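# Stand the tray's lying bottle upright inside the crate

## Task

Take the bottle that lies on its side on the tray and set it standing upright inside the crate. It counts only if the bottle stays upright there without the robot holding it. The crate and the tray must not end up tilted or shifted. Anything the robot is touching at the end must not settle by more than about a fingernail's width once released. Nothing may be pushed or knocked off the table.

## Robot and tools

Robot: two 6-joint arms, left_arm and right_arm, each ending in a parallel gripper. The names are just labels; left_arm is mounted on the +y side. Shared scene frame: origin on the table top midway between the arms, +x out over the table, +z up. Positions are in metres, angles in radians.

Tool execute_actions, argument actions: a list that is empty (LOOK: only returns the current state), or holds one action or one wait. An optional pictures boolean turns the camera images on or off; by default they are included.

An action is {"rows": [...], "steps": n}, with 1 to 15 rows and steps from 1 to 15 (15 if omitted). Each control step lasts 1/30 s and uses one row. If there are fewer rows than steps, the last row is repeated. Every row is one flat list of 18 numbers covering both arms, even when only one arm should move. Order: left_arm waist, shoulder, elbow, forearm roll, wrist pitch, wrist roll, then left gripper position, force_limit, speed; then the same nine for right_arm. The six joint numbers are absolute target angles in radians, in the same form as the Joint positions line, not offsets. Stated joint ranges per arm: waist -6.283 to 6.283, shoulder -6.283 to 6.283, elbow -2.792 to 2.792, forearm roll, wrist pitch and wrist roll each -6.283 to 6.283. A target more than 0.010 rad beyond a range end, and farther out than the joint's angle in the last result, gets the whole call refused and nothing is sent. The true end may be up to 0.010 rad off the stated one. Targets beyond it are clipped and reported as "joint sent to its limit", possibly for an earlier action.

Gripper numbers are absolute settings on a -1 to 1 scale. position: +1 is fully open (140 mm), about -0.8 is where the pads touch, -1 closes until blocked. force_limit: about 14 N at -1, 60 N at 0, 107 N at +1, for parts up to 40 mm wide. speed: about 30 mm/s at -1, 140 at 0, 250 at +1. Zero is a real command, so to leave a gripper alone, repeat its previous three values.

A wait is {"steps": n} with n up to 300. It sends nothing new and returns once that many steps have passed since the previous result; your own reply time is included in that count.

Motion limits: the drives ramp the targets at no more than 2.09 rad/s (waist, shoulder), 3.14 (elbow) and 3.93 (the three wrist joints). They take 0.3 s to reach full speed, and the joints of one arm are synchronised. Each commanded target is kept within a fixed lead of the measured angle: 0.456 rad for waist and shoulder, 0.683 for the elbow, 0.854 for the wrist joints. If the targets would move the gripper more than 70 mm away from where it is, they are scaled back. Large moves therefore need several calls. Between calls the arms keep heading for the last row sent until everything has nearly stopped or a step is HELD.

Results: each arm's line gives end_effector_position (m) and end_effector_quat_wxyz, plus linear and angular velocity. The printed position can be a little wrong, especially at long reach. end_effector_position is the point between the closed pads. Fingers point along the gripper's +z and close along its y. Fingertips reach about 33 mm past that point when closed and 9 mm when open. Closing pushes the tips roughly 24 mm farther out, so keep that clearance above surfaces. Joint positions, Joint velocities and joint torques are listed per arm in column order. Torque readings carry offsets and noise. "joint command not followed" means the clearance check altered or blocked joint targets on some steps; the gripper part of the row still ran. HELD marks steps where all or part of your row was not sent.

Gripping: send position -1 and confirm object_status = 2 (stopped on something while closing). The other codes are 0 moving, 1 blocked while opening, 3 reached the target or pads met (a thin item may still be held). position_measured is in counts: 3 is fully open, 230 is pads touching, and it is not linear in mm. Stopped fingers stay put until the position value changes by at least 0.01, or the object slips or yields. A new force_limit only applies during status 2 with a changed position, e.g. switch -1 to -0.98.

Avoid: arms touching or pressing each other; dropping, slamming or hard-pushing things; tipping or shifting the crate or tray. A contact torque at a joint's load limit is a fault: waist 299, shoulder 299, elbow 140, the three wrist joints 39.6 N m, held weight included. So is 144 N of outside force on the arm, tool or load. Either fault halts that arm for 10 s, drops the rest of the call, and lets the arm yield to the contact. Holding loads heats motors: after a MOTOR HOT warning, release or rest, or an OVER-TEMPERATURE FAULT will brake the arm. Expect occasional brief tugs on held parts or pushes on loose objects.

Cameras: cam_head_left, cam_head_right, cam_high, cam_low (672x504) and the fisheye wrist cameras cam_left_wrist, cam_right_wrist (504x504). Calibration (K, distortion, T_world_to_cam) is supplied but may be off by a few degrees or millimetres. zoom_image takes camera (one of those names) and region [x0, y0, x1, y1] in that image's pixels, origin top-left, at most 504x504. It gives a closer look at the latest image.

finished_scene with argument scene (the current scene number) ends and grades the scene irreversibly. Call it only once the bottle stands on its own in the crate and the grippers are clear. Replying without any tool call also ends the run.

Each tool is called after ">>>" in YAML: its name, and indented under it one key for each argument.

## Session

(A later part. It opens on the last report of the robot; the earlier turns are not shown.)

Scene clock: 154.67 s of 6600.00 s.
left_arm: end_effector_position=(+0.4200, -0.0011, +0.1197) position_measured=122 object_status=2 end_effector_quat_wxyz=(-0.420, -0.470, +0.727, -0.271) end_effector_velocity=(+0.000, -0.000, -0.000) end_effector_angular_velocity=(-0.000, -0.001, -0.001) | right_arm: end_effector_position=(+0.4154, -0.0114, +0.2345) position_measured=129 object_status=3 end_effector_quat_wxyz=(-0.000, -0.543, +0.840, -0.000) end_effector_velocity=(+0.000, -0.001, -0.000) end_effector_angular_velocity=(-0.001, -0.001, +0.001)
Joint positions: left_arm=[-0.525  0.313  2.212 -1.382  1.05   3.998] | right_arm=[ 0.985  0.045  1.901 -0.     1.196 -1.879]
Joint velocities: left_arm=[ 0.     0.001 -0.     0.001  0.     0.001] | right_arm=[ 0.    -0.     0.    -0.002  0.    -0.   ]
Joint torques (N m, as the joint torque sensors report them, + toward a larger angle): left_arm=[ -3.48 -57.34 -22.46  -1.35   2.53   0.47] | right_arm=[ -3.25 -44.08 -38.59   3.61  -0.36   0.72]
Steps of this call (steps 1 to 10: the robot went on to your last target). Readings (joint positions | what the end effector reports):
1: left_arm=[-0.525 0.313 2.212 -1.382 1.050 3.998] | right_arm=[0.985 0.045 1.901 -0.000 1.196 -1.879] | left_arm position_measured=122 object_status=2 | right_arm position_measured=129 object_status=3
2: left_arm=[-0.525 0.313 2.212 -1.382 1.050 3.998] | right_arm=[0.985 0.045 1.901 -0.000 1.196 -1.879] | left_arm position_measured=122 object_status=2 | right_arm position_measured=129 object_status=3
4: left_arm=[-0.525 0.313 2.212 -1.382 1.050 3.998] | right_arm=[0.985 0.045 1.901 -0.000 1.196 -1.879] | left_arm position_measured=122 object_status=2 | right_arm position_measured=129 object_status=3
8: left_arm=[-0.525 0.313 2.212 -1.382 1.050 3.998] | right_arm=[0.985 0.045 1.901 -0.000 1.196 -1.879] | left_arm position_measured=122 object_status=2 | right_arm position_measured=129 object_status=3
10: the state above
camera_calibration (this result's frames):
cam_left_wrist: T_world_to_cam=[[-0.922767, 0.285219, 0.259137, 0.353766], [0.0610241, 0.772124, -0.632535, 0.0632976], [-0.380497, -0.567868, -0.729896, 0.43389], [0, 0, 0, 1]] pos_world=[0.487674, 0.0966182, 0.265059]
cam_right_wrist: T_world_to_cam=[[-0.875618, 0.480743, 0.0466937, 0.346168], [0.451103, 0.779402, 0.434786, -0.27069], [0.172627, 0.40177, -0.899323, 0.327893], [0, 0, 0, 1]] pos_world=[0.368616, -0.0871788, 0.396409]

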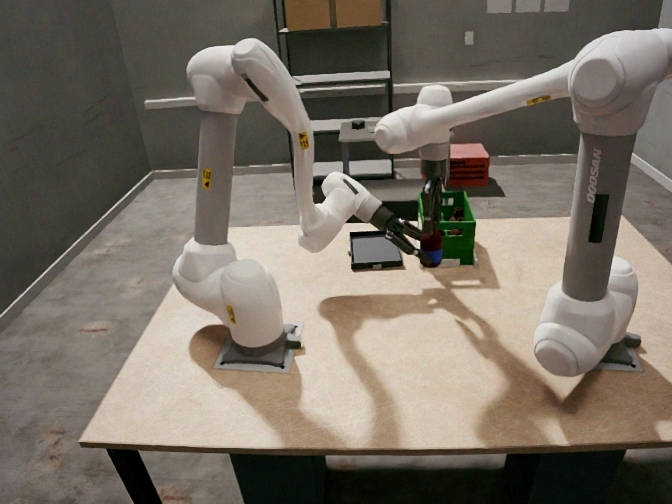

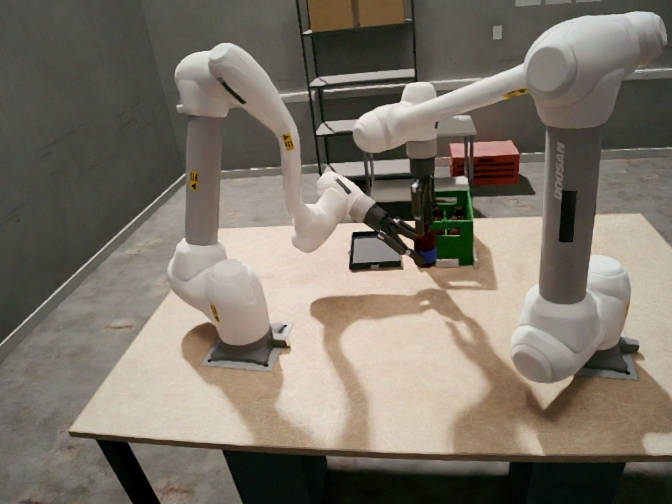

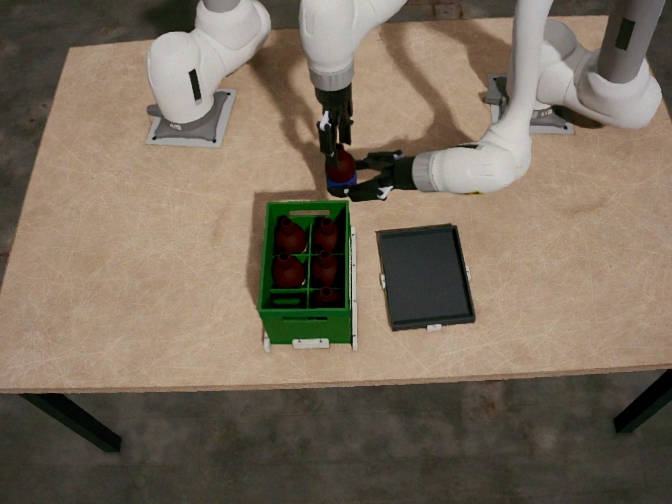

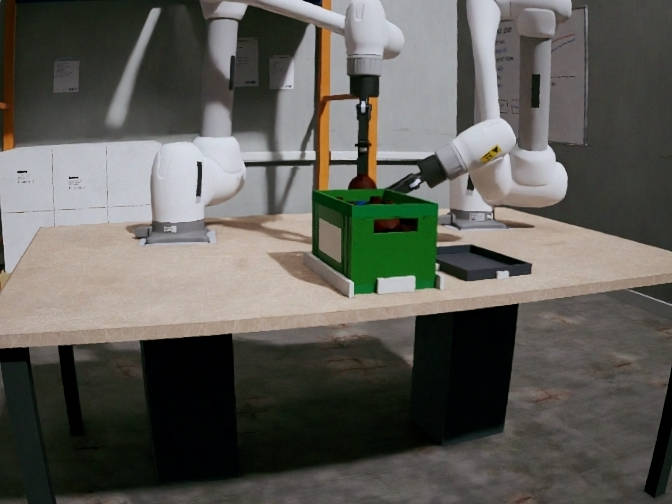

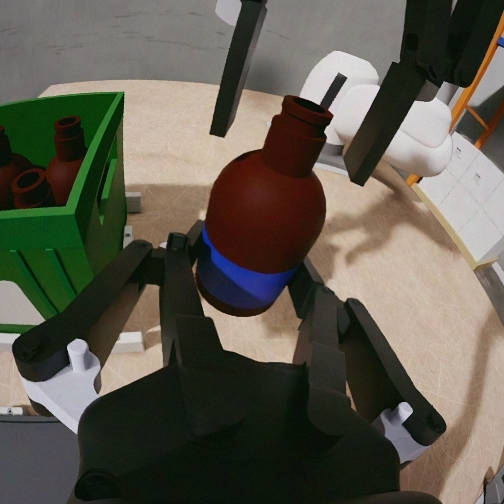

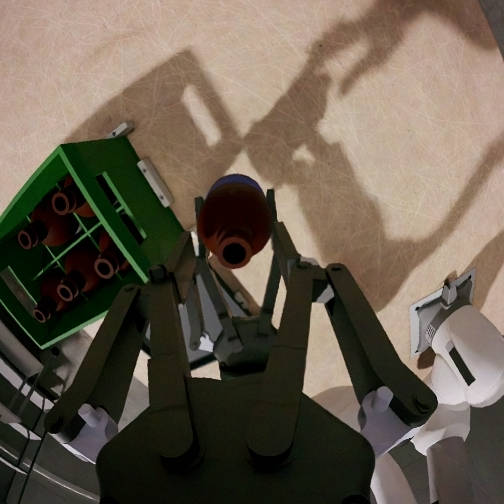

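>>> execute_actions:
  actions:
    - {"rows":[[-0.5248,0.3133,2.2124,-1.3816,1.0502,3.998,-1,0,-0.5,0.985,0.0417,1.8931,0,1.2068,-1,0.2,-0.6]]}
  pictures: false

>>> execute_actions:
  actions:
    - {"rows":[[-0.5248,0.3133,2.2124,-1.3816,1.0502,3.998,-1,0,-0.5,0.985,0.0417,1.8931,0,1.2068,-1.879,-1,0.2,-0.6]]}
  pictures: false

>>> execute_actions:
  actions:
    - {"steps":20}


Scene clock: 160.37 s of 6600.00 s.
left_arm: end_effector_position=(+0.4200, -0.0011, +0.1197) position_measured=122 object_status=2 end_effector_quat_wxyz=(-0.420, -0.470, +0.727, -0.271) end_effector_velocity=(+0.001, -0.001, +0.001) end_effector_angular_velocity=(-0.001, -0.002, +0.000) | right_arm: end_effector_position=(+0.4156, -0.0112, +0.2404) position_measured=182 object_status=0 end_effector_quat_wxyz=(-0.000, -0.543, +0.840, +0.000) end_effector_velocity=(-0.004, +0.002, +0.001) end_effector_angular_velocity=(+0.006, +0.013, -0.005)
Joint positions: left_arm=[-0.525  0.313  2.212 -1.382  1.05   3.998] | right_arm=[ 0.985  0.042  1.893  0.     1.207 -1.879]
Joint velocities: left_arm=[-0.    -0.    -0.002  0.    -0.001 -0.   ] | right_arm=[ 0.    -0.001 -0.001  0.014  0.006 -0.   ]
Joint torques (N m, as the joint torque sensors report them, + toward a larger angle): left_arm=[ -7.44 -57.12 -20.09  -0.3    4.53   1.54] | right_arm=[ -9.11 -41.81 -38.88   1.27  -1.33   0.75]
Steps of this call (steps 1 to 15: the robot went on to your last target; steps 16 to 90: nothing new was sent; then 2.20 s passed at rest; steps 91 to 105: all 15 steps of this action). Readings (joint positions | what the end effector reports):
91: left_arm=[-0.525 0.313 2.212 -1.382 1.050 3.998] | right_arm=[0.985 0.045 1.901 0.000 1.196 -1.879] | left_arm position_measured=122 object_status=2 | right_arm position_measured=129 object_status=0
92: left_arm=[-0.525 0.313 2.212 -1.382 1.050 3.998] | right_arm=[0.985 0.044 1.900 0.000 1.198 -1.879] | left_arm position_measured=122 object_status=2 | right_arm position_measured=130 object_status=0
94: left_arm=[-0.525 0.313 2.212 -1.382 1.050 3.998] | right_arm=[0.985 0.043 1.895 0.000 1.204 -1.879] | left_arm position_measured=122 object_status=2 | right_arm position_measured=138 object_status=0
98: left_arm=[-0.525 0.313 2.212 -1.382 1.050 3.998] | right_arm=[0.985 0.042 1.893 0.000 1.206 -1.879] | left_arm position_measured=122 object_status=2 | right_arm position_measured=154 object_status=0
105: the state above

Scene clock: 161.03 s of 6600.00 s.
left_arm: end_effector_position=(+0.4200, -0.0011, +0.1197) position_measured=122 object_status=2 end_effector_quat_wxyz=(-0.420, -0.470, +0.727, -0.271) end_effector_velocity=(-0.000, +0.000, -0.001) end_effector_angular_velocity=(+0.001, +0.000, -0.001) | right_arm: end_effector_position=(+0.4156, -0.0112, +0.2405) position_measured=192 object_status=2 end_effector_quat_wxyz=(+0.000, -0.543, +0.840, +0.000) end_effector_velocity=(+0.001, +0.001, +0.001) end_effector_angular_velocity=(+0.001, -0.002, +0.001)
Joint positions: left_arm=[-0.525  0.313  2.212 -1.382  1.05   3.998] | right_arm=[ 0.985  0.042  1.893  0.     1.207 -1.879]
Joint velocities: left_arm=[-0.     0.001  0.     0.001 -0.     0.   ] | right_arm=[ 0.     0.    -0.002 -0.001 -0.    -0.   ]
Joint torques (N m, as the joint torque sensors report them, + toward a larger angle): left_arm=[-10.21 -60.87 -18.27   0.48   8.26   1.76] | right_arm=[-11.78 -36.87 -35.14  -1.87  -2.35   0.67]
Steps of this call (steps 1 to 15: the robot went on to your last target; steps 16 to 20: nothing new was sent). Readings (joint positions | what the end effector reports):
1: left_arm=[-0.525 0.313 2.212 -1.382 1.050 3.998] | right_arm=[0.985 0.042 1.893 0.000 1.207 -1.879] | left_arm position_measured=122 object_status=2 | right_arm position_measured=186 object_status=0
2: left_arm=[-0.525 0.313 2.212 -1.382 1.050 3.998] | right_arm=[0.985 0.042 1.893 0.000 1.207 -1.879] | left_arm position_measured=122 object_status=2 | right_arm position_measured=190 object_status=0
4: left_arm=[-0.525 0.313 2.212 -1.382 1.050 3.998] | right_arm=[0.985 0.042 1.893 0.000 1.207 -1.879] | left_arm position_measured=122 object_status=2 | right_arm position_measured=192 object_status=0
8: left_arm=[-0.525 0.313 2.212 -1.382 1.050 3.998] | right_arm=[0.985 0.042 1.893 0.000 1.207 -1.879] | left_arm position_measured=122 object_status=2 | right_arm position_measured=192 object_status=2
20: the state above
All arms were judged still, so your last target was given up. Only a new action makes them travel on or press farther. Fingers that are still opening or closing keep moving.
camera_calibration (this result's frames):
cam_left_wrist: T_world_to_cam=[[-0.922774, 0.285214, 0.259117, 0.353788], [0.0610288, 0.772117, -0.632543, 0.0633117], [-0.380478, -0.567881, -0.729896, 0.433891], [0, 0, 0, 1]] pos_world=[0.487689, 0.096609, 0.26507]
cam_right_wrist: T_world_to_cam=[[-0.875584, 0.480802, 0.046709, 0.345972], [0.451141, 0.779319, 0.434894, -0.273664], [0.172697, 0.401859, -0.899269, 0.333091], [0, 0, 0, 1]] pos_world=[0.368865, -0.086928, 0.402393]

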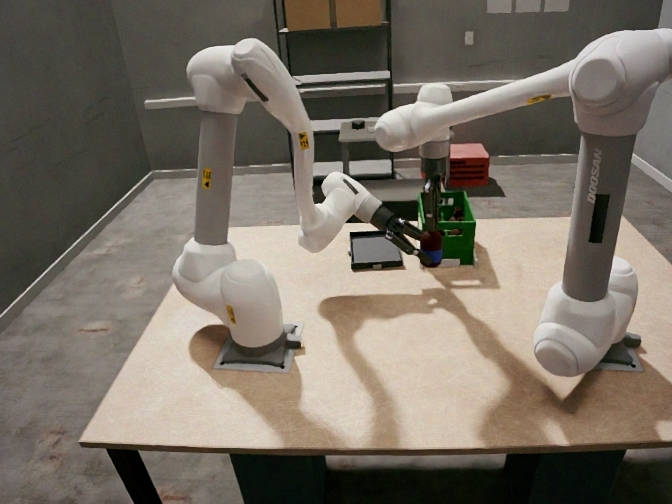

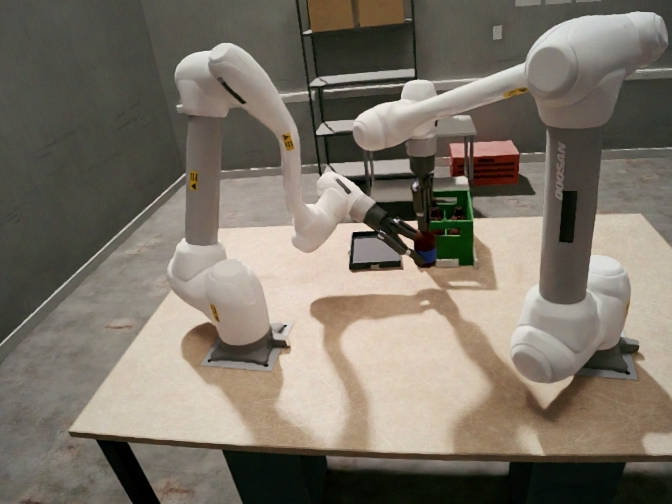

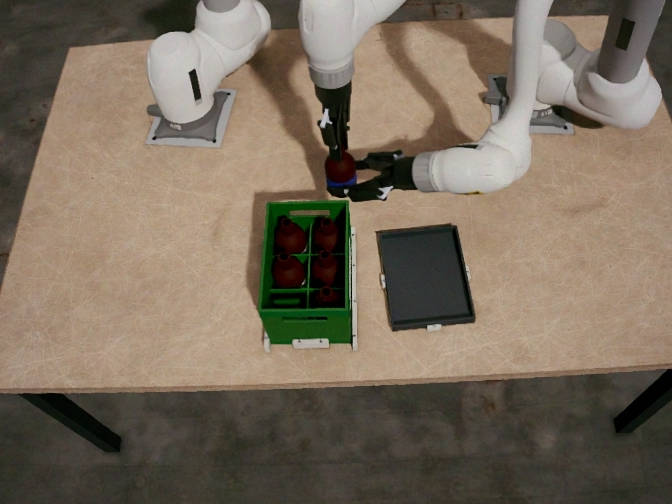

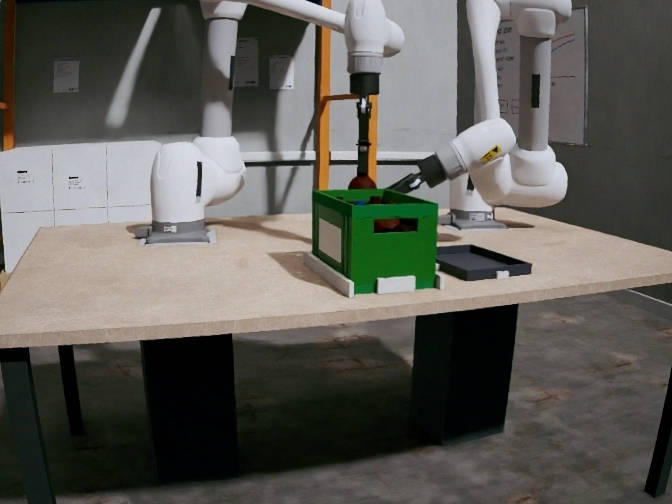

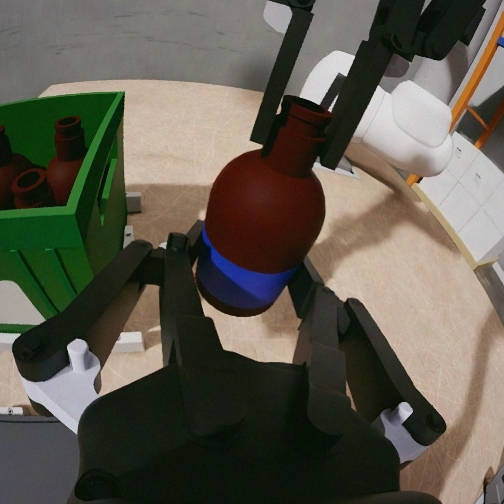

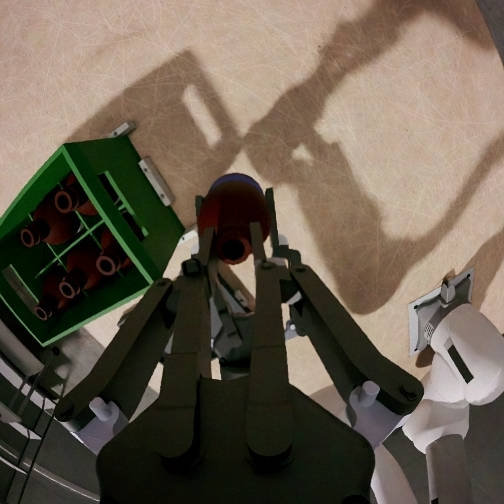

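>>> execute_actions:
  actions:
    - {"rows":[[-0.5248,0.3133,2.2124,-1.3816,1.0502,3.998,0.5,0,0,0.985,0.0417,1.8931,0,1.2068,-1.879,-1,0.2,-0.6]]}
  pictures: false

>>> execute_actions:
  actions:
    - {"rows":[[-0.5248,0.3133,2.2124,-1.3816,1.0502,3.998,0.5,0,0,0.985,-0.0173,1.6246,0,1.5343,-1.879,-1,0.2,-0.6]]}
  pictures: false

>>> execute_actions:
  actions:
    - {"steps":8}
  pictures: false

>>> execute_actions:
  actions:
    - {"rows":[[-0.2,0.2,2.2124,-1.3816,1.0502,3.998,0.5,0,0,0.552,0.3113,1.243,0,1.5873,-2.73,-1,0.2,-0.6]]}
  pictures: false

>>> execute_actions:
  actions:
    - {"steps":30}

Scene clock: 172.53 s of 6600.00 s.
left_arm: end_effector_position=(+0.4200, -0.0011, +0.1197) position_measured=66 object_status=3 end_effector_quat_wxyz=(-0.420, -0.470, +0.728, -0.271) end_effector_velocity=(-0.000, +0.000, -0.000) end_effector_angular_velocity=(+0.001, +0.001, +0.001) | right_arm: end_effector_position=(+0.4157, -0.0112, +0.2403) position_measured=192 object_status=2 end_effector_quat_wxyz=(-0.000, -0.543, +0.840, -0.000) end_effector_velocity=(-0.001, -0.000, -0.001) end_effector_angular_velocity=(-0.001, +0.002, -0.001)
Joint positions: left_arm=[-0.525  0.313  2.212 -1.382  1.05   3.998] | right_arm=[ 0.985  0.042  1.893 -0.     1.207 -1.879]
Joint velocities: left_arm=[-0.    -0.     0.001 -0.001 -0.    -0.001] | right_arm=[-0.     0.001  0.001  0.001  0.     0.   ]
Joint torques (N m, as the joint torque sensors report them, + toward a larger angle): left_arm=[ -4.86 -52.62 -21.41  -0.98   1.99   0.49] | right_arm=[ -3.25 -44.6  -39.74   3.69  -0.16   0.79]
Steps of this call (steps 1 to 90: nothing new was sent; then 8.00 s passed at rest; steps 91 to 105: all 15 steps of this action). Readings (joint positions | what the end effector reports):
91: left_arm=[-0.525 0.313 2.212 -1.382 1.050 3.998] | right_arm=[0.985 0.042 1.893 -0.000 1.207 -1.879] | left_arm position_measured=122 object_status=0 | right_arm position_measured=192 object_status=2
92: left_arm=[-0.525 0.313 2.212 -1.382 1.050 3.998] | right_arm=[0.985 0.042 1.893 -0.000 1.207 -1.879] | left_arm position_measured=122 object_status=0 | right_arm position_measured=192 object_status=2
94: left_arm=[-0.525 0.313 2.212 -1.382 1.051 3.998] | right_arm=[0.985 0.042 1.893 -0.001 1.207 -1.879] | left_arm position_measured=105 object_status=0 | right_arm position_measured=192 object_status=2
98: left_arm=[-0.525 0.313 2.212 -1.382 1.050 3.998] | right_arm=[0.985 0.042 1.893 -0.000 1.207 -1.879] | left_arm position_measured=74 object_status=0 | right_arm position_measured=192 object_status=2
105: the state above

Scene clock: 173.03 s of 6600.00 s.
left_arm: end_effector_position=(+0.4200, -0.0011, +0.1197) position_measured=66 object_status=3 end_effector_quat_wxyz=(-0.420, -0.470, +0.727, -0.271) end_effector_velocity=(-0.001, +0.000, +0.001) end_effector_angular_velocity=(-0.001, +0.002, -0.001) | right_arm: end_effector_position=(+0.4156, -0.0112, +0.4170) position_measured=192 object_status=2 end_effector_quat_wxyz=(+0.000, -0.543, +0.840, +0.000) end_effector_velocity=(-0.009, -0.008, +0.044) end_effector_angular_velocity=(-0.012, +0.013, +0.000)
Joint positions: left_arm=[-0.525  0.313  2.212 -1.382  1.05   3.998] | right_arm=[ 0.985 -0.017  1.628  0.     1.53  -1.879]
Joint velocities: left_arm=[-0.    -0.001  0.     0.     0.002 -0.001] | right_arm=[-0.    -0.013 -0.067  0.002  0.097 -0.   ]
Joint torques (N m, as the joint torque sensors report them, + toward a larger angle): left_arm=[ -5.52 -53.41 -21.35  -1.05   1.73   0.69] | right_arm=[ -5.   -25.88 -30.41   2.51  -0.14   0.86]
Steps of this call (steps 1 to 15: all 15 steps of this action). Readings (joint positions | what the end effector reports):
1: left_arm=[-0.525 0.313 2.212 -1.382 1.050 3.998] | right_arm=[0.985 0.042 1.893 -0.000 1.207 -1.879] | left_arm position_measured=66 object_status=3 | right_arm position_measured=192 object_status=2
2: left_arm=[-0.525 0.313 2.212 -1.382 1.050 3.998] | right_arm=[0.985 0.041 1.888 -0.000 1.214 -1.879] | left_arm position_measured=66 object_status=3 | right_arm position_measured=192 object_status=2
4: left_arm=[-0.525 0.313 2.212 -1.382 1.050 3.998] | right_arm=[0.985 0.032 1.845 -0.000 1.266 -1.879] | left_arm position_measured=66 object_status=3 | right_arm position_measured=192 object_status=2
8: left_arm=[-0.525 0.313 2.212 -1.382 1.050 3.998] | right_arm=[0.985 0.010 1.748 0.000 1.384 -1.879] | left_arm position_measured=66 object_status=3 | right_arm position_measured=192 object_status=2
15: the state above

Scene clock: 173.30 s of 6600.00 s.
left_arm: end_effector_position=(+0.4200, -0.0011, +0.1197) position_measured=66 object_status=3 end_effector_quat_wxyz=(-0.420, -0.470, +0.727, -0.271) end_effector_velocity=(-0.000, +0.000, +0.000) end_effector_angular_velocity=(-0.000, +0.002, -0.000) | right_arm: end_effector_position=(+0.4154, -0.0114, +0.4194) position_measured=192 object_status=2 end_effector_quat_wxyz=(-0.000, -0.543, +0.840, +0.000) end_effector_velocity=(-0.000, -0.000, +0.001) end_effector_angular_velocity=(+0.001, +0.000, +0.000)
Joint positions: left_arm=[-0.525  0.313  2.212 -1.382  1.05   3.998] | right_arm=[ 0.985 -0.017  1.625  0.     1.534 -1.879]
Joint velocities: left_arm=[ 0.001 -0.     0.     0.001  0.002 -0.001] | right_arm=[ 0.    -0.001 -0.001  0.     0.001 -0.   ]
Joint torques (N m, as the joint torque sensors report them, + toward a larger angle): left_arm=[ -3.23 -53.77 -21.63  -1.19   2.03   0.48] | right_arm=[ -3.5  -41.56 -41.6    4.19   0.36   0.74]
Steps of this call (steps 1 to 8: the robot went on to your last target). Readings (joint positions | what the end effector reports):
1: left_arm=[-0.525 0.313 2.212 -1.382 1.050 3.998] | right_arm=[0.985 -0.017 1.627 0.000 1.532 -1.879] | left_arm position_measured=66 object_status=3 | right_arm position_measured=192 object_status=2
2: left_arm=[-0.525 0.313 2.212 -1.382 1.050 3.998] | right_arm=[0.985 -0.017 1.626 0.000 1.533 -1.879] | left_arm position_measured=66 object_status=3 | right_arm position_measured=192 object_status=2
4: left_arm=[-0.525 0.313 2.212 -1.382 1.050 3.998] | right_arm=[0.985 -0.017 1.625 0.000 1.534 -1.879] | left_arm position_measured=66 object_status=3 | right_arm position_measured=192 object_status=2
8: the state above

Scene clock: 173.80 s of 6600.00 s.
left_arm: end_effector_position=(+0.5535, +0.1094, +0.1752) position_measured=66 object_status=3 end_effector_quat_wxyz=(-0.356, -0.545, +0.666, -0.364) end_effector_velocity=(+0.237, +0.269, +0.116) end_effector_angular_velocity=(-0.065, -0.193, +0.581) | right_arm: end_effector_position=(+0.6015, -0.0409, +0.4277) position_measured=192 object_status=2 end_effector_quat_wxyz=(-0.000, +0.637, -0.771, +0.000) end_effector_velocity=(+0.416, -0.139, -0.004) end_effector_angular_velocity=(+0.002, -0.000, +0.508)
Joint positions: left_arm=[-0.244  0.215  2.212 -1.382  1.05   3.998] | right_arm=[ 0.745  0.165  1.413 -0.     1.564 -2.351]
Joint velocities: left_arm=[ 0.584 -0.204 -0.     0.002  0.003 -0.001] | right_arm=[-0.531  0.402 -0.468  0.001  0.065 -1.038]
Joint torques (N m, as the joint torque sensors report them, + toward a larger angle): left_arm=[-15.13 -44.63 -24.75  -1.21   1.73   0.41] | right_arm=[ -3.6  -61.13 -41.94   3.67  -0.07   0.81]
Steps of this call (steps 1 to 15: all 15 steps of this action). Readings (joint positions | what the end effector reports):
1: left_arm=[-0.525 0.313 2.212 -1.382 1.050 3.998] | right_arm=[0.985 -0.017 1.625 0.000 1.534 -1.879] | left_arm position_measured=66 object_status=3 | right_arm position_measured=192 object_status=2
2: left_arm=[-0.521 0.312 2.212 -1.382 1.050 3.998] | right_arm=[0.982 -0.015 1.621 0.000 1.535 -1.886] | left_arm position_measured=66 object_status=3 | right_arm position_measured=192 object_status=2
4: left_arm=[-0.492 0.302 2.212 -1.382 1.050 3.998] | right_arm=[0.954 0.006 1.596 0.000 1.538 -1.942] | left_arm position_measured=66 object_status=3 | right_arm position_measured=192 object_status=2
8: left_arm=[-0.398 0.269 2.213 -1.380 1.052 3.998] | right_arm=[0.873 0.068 1.525 -0.000 1.548 -2.100] | left_arm position_measured=66 object_status=3 | right_arm position_measured=192 object_status=2
15: the state above

Scene clock: 174.80 s of 6600.00 s.
left_arm: end_effector_position=(+0.5707, +0.1300, +0.1838) position_measured=66 object_status=3 end_effector_quat_wxyz=(+0.344, +0.556, -0.656, +0.377) end_effector_velocity=(+0.000, +0.000, -0.000) end_effector_angular_velocity=(+0.000, -0.002, -0.001) | right_arm: end_effector_position=(+0.7494, -0.1142, +0.4194) position_measured=192 object_status=2 end_effector_quat_wxyz=(+0.000, +0.706, -0.709, +0.000) end_effector_velocity=(-0.000, -0.000, +0.000) end_effector_angular_velocity=(-0.000, -0.001, -0.000)
Joint positions: left_arm=[-0.2    0.2    2.212 -1.382  1.05   3.998] | right_arm=[ 0.552  0.311  1.243 -0.     1.587 -2.73 ]
Joint velocities: left_arm=[ 0.001 -0.     0.     0.001  0.     0.002] | right_arm=[-0.    -0.001  0.    -0.     0.     0.   ]
Joint torques (N m, as the joint torque sensors report them, + toward a larger angle): left_arm=[ -5.02 -45.86 -25.8   -0.88   1.79   0.67] | right_arm=[ -3.2  -76.54 -42.98   4.01  -0.25   0.8 ]
Steps of this call (steps 1 to 30: the robot went on to your last target). Readings (joint positions | what the end effector reports):
1: left_arm=[-0.226 0.209 2.212 -1.382 1.050 3.998] | right_arm=[0.727 0.179 1.397 -0.000 1.566 -2.387] | left_arm position_measured=66 object_status=3 | right_arm position_measured=192 object_status=2
2: left_arm=[-0.213 0.205 2.212 -1.382 1.050 3.998] | right_arm=[0.709 0.192 1.381 -0.000 1.568 -2.421] | left_arm position_measured=66 object_status=3 | right_arm position_measured=192 object_status=2
4: left_arm=[-0.202 0.201 2.212 -1.382 1.050 3.998] | right_arm=[0.674 0.219 1.350 -0.000 1.572 -2.491] | left_arm position_measured=66 object_status=3 | right_arm position_measured=192 object_status=2
8: left_arm=[-0.200 0.200 2.212 -1.382 1.050 3.998] | right_arm=[0.605 0.271 1.289 -0.000 1.581 -2.627] | left_arm position_measured=66 object_status=3 | right_arm position_measured=192 object_status=2
30: the state above
All arms were judged still, so your last target was given up. Only a new action makes them travel on or press farther. Fingers that are still opening or closing keep moving.
camera_calibration (this result's frames):
cam_left_wrist: T_world_to_cam=[[-0.988027, -0.0177468, 0.153256, 0.534959], [-0.117406, 0.73094, -0.672266, 0.107942], [-0.10009, -0.682211, -0.724273, 0.466278], [0, 0, 0, 1]] pos_world=[0.587897, 0.248695, 0.328293]
cam_right_wrist: T_world_to_cam=[[-0.995375, 0.0839568, 0.0466873, 0.72389], [0.0959183, 0.895424, 0.43476, -0.142199], [-0.00530384, 0.437228, -0.899335, 0.615215], [0, 0, 0, 1]] pos_world=[0.737445, -0.202436, 0.58131]

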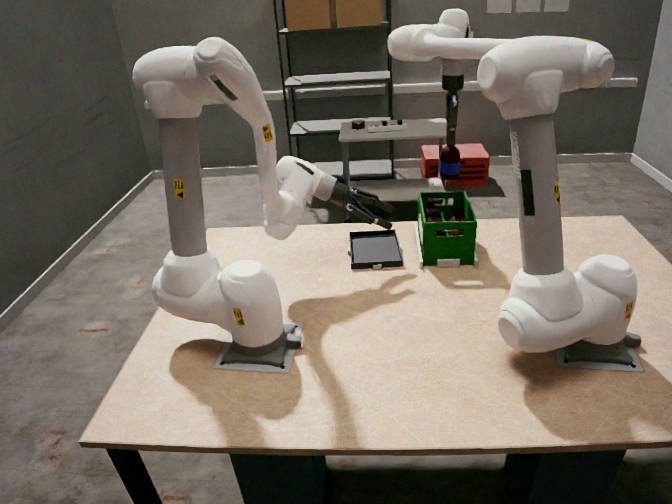

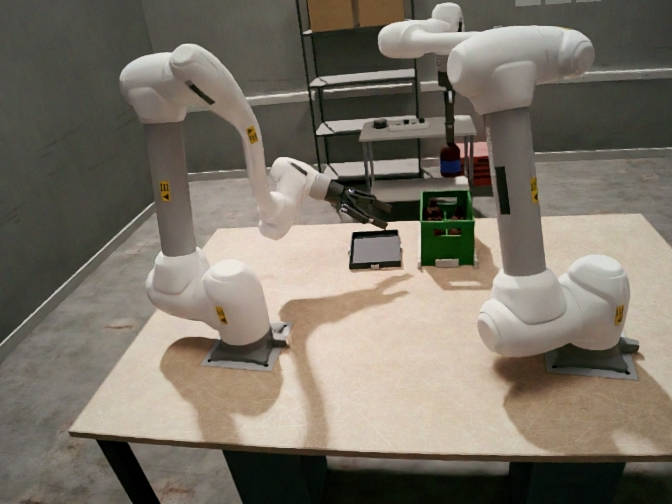

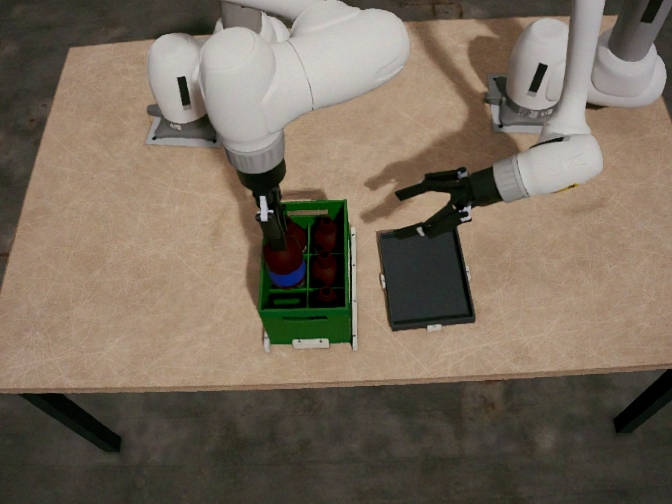

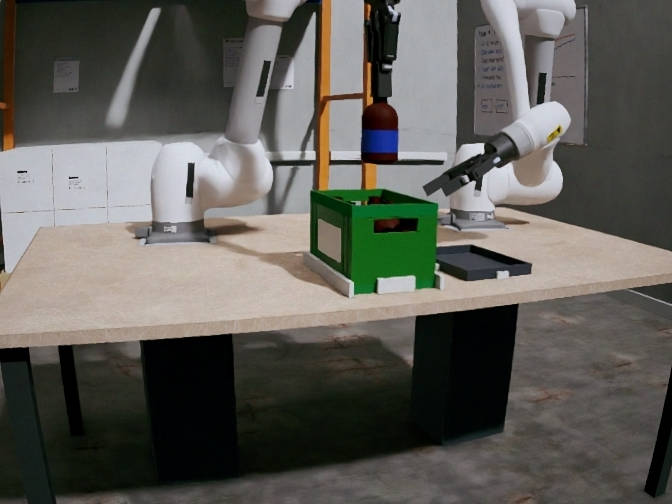

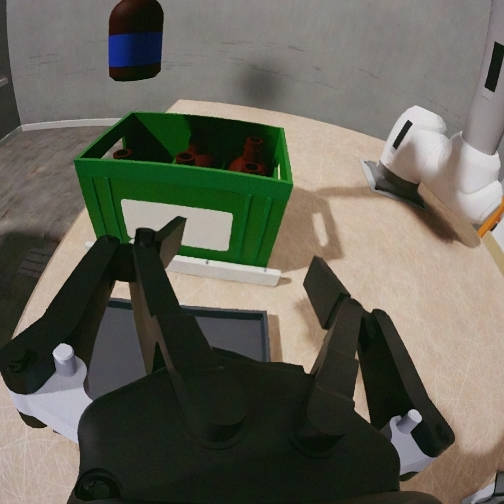

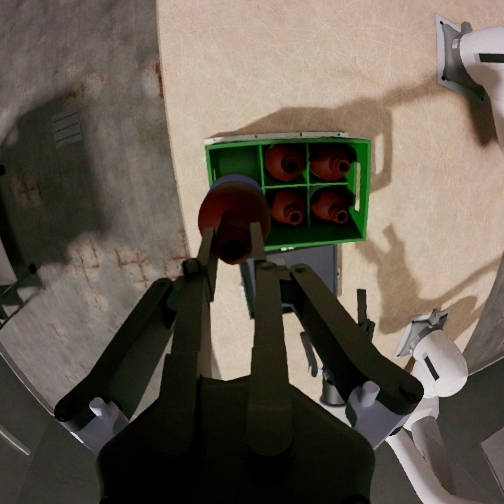

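>>> execute_actions:
  actions:
    - {"rows":[[-0.2,0.2,2.2124,-1.3816,1.0502,3.998,0.5,0,0,0.552,0.3166,1.3613,0,1.4637,-2.73,-1,0.2,-0.6]]}

>>> zoom_image:
  camera: "cam_high"
  region: [220, 200, 400, 360]

>>> zoom_image:
  camera: "cam_low"
  region: [290, 100, 470, 300]

Scene clock: 185.00 s of 6600.00 s.
left_arm: end_effector_position=(+0.5707, +0.1300, +0.1838) position_measured=66 object_status=3 end_effector_quat_wxyz=(+0.344, +0.556, -0.656, +0.377) end_effector_velocity=(-0.000, +0.000, +0.000) end_effector_angular_velocity=(-0.000, +0.001, +0.001) | right_arm: end_effector_position=(+0.7495, -0.1142, +0.3494) position_measured=192 object_status=2 end_effector_quat_wxyz=(+0.000, +0.706, -0.709, -0.000) end_effector_velocity=(-0.000, -0.001, -0.002) end_effector_angular_velocity=(-0.004, +0.000, +0.001)
Joint positions: left_arm=[-0.2    0.2    2.212 -1.382  1.05   3.998] | right_arm=[ 0.552  0.317  1.361  0.     1.464 -2.73 ]
Joint velocities: left_arm=[ 0.    -0.001  0.    -0.     0.    -0.002] | right_arm=[-0.     0.     0.003 -0.004 -0.001 -0.   ]
Joint torques (N m, as the joint torque sensors report them, + toward a larger angle): left_arm=[ -4.83 -46.29 -25.86  -1.05   1.94   0.52] | right_arm=[ -3.32 -77.43 -42.72   3.57  -0.6    0.67]
Steps of this call (steps 1 to 90: nothing new was sent; then 6.70 s passed at rest; steps 91 to 105: all 15 steps of this action). Readings (joint positions | what the end effector reports):
91: left_arm=[-0.200 0.200 2.212 -1.382 1.050 3.998] | right_arm=[0.552 0.311 1.243 0.000 1.587 -2.730] | left_arm position_measured=66 object_status=3 | right_arm position_measured=192 object_status=2
92: left_arm=[-0.200 0.200 2.212 -1.382 1.050 3.998] | right_arm=[0.552 0.311 1.248 0.000 1.581 -2.730] | left_arm position_measured=66 object_status=3 | right_arm position_measured=192 object_status=2
94: left_arm=[-0.200 0.200 2.212 -1.382 1.050 3.998] | right_arm=[0.552 0.313 1.292 0.000 1.536 -2.730] | left_arm position_measured=66 object_status=3 | right_arm position_measured=192 object_status=2
98: left_arm=[-0.200 0.200 2.212 -1.382 1.050 3.998] | right_arm=[0.552 0.317 1.358 0.000 1.467 -2.730] | left_arm position_measured=66 object_status=3 | right_arm position_measured=192 object_status=2
105: the state above
camera_calibration (this result's frames):
cam_left_wrist: T_world_to_cam=[[-0.988028, -0.0177607, 0.153249, 0.534967], [-0.11741, 0.730947, -0.672258, 0.107938], [-0.100077, -0.682203, -0.724282, 0.466271], [0, 0, 0, 1]] pos_world=[0.587899, 0.248696, 0.328291]
cam_right_wrist: T_world_to_cam=[[-0.995366, 0.0839825, 0.0468362, 0.727118], [0.0960067, 0.895393, 0.434803, -0.111865], [-0.00542097, 0.437285, -0.899307, 0.552299], [0, 0, 0, 1]] pos_world=[0.737482, -0.202414, 0.51127]

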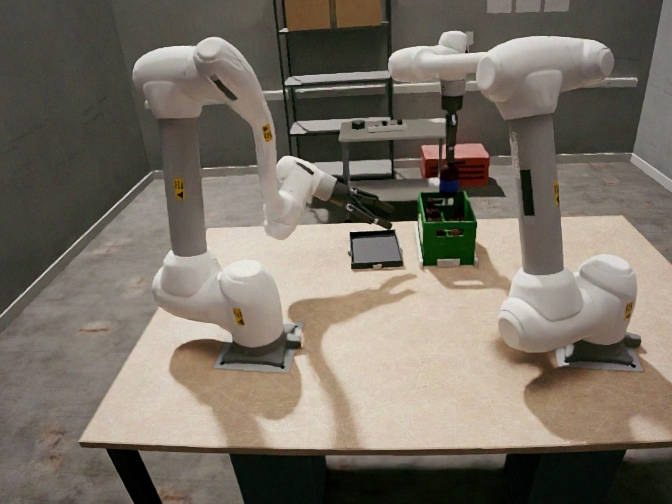

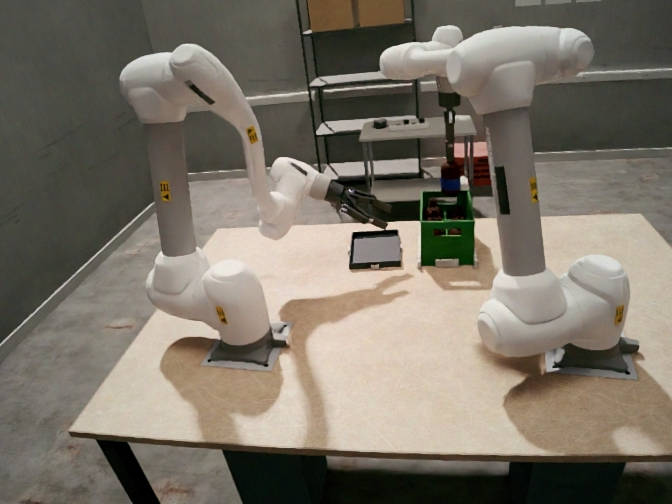

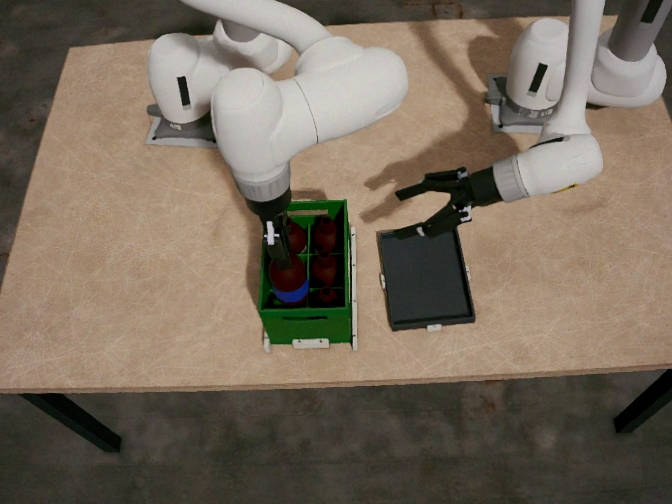

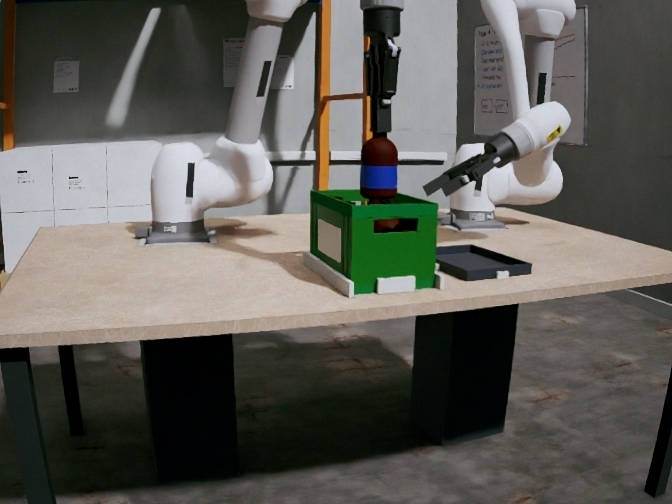

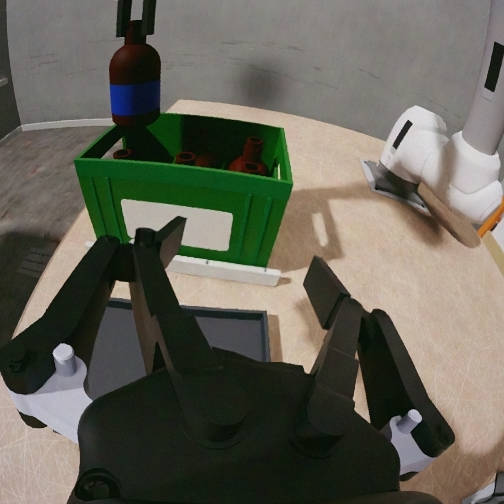

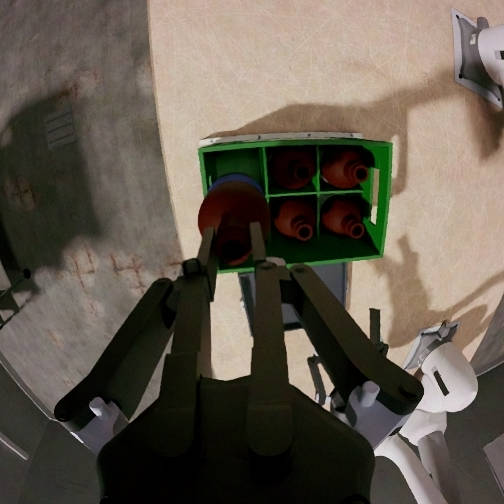

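Region (220, 200, 400, 360) of cam_high's 672x504 image, scaled by 2.800, with more detail than that image has.

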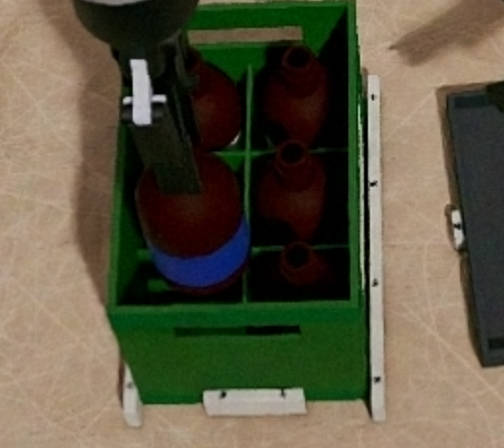

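Region (290, 100, 470, 300) of cam_low's 672x504 image, scaled by 2.520, with more detail than that image has; it fills the left 454 columns of this view, and the rest is white.

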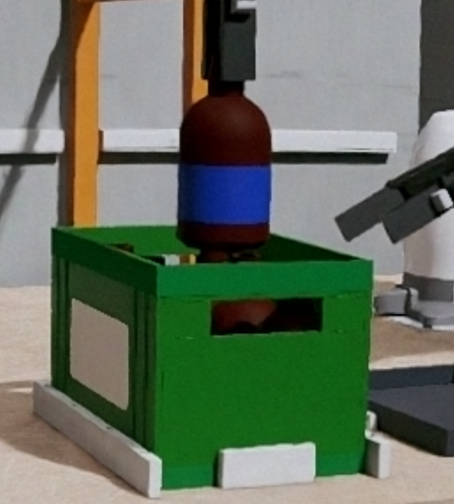

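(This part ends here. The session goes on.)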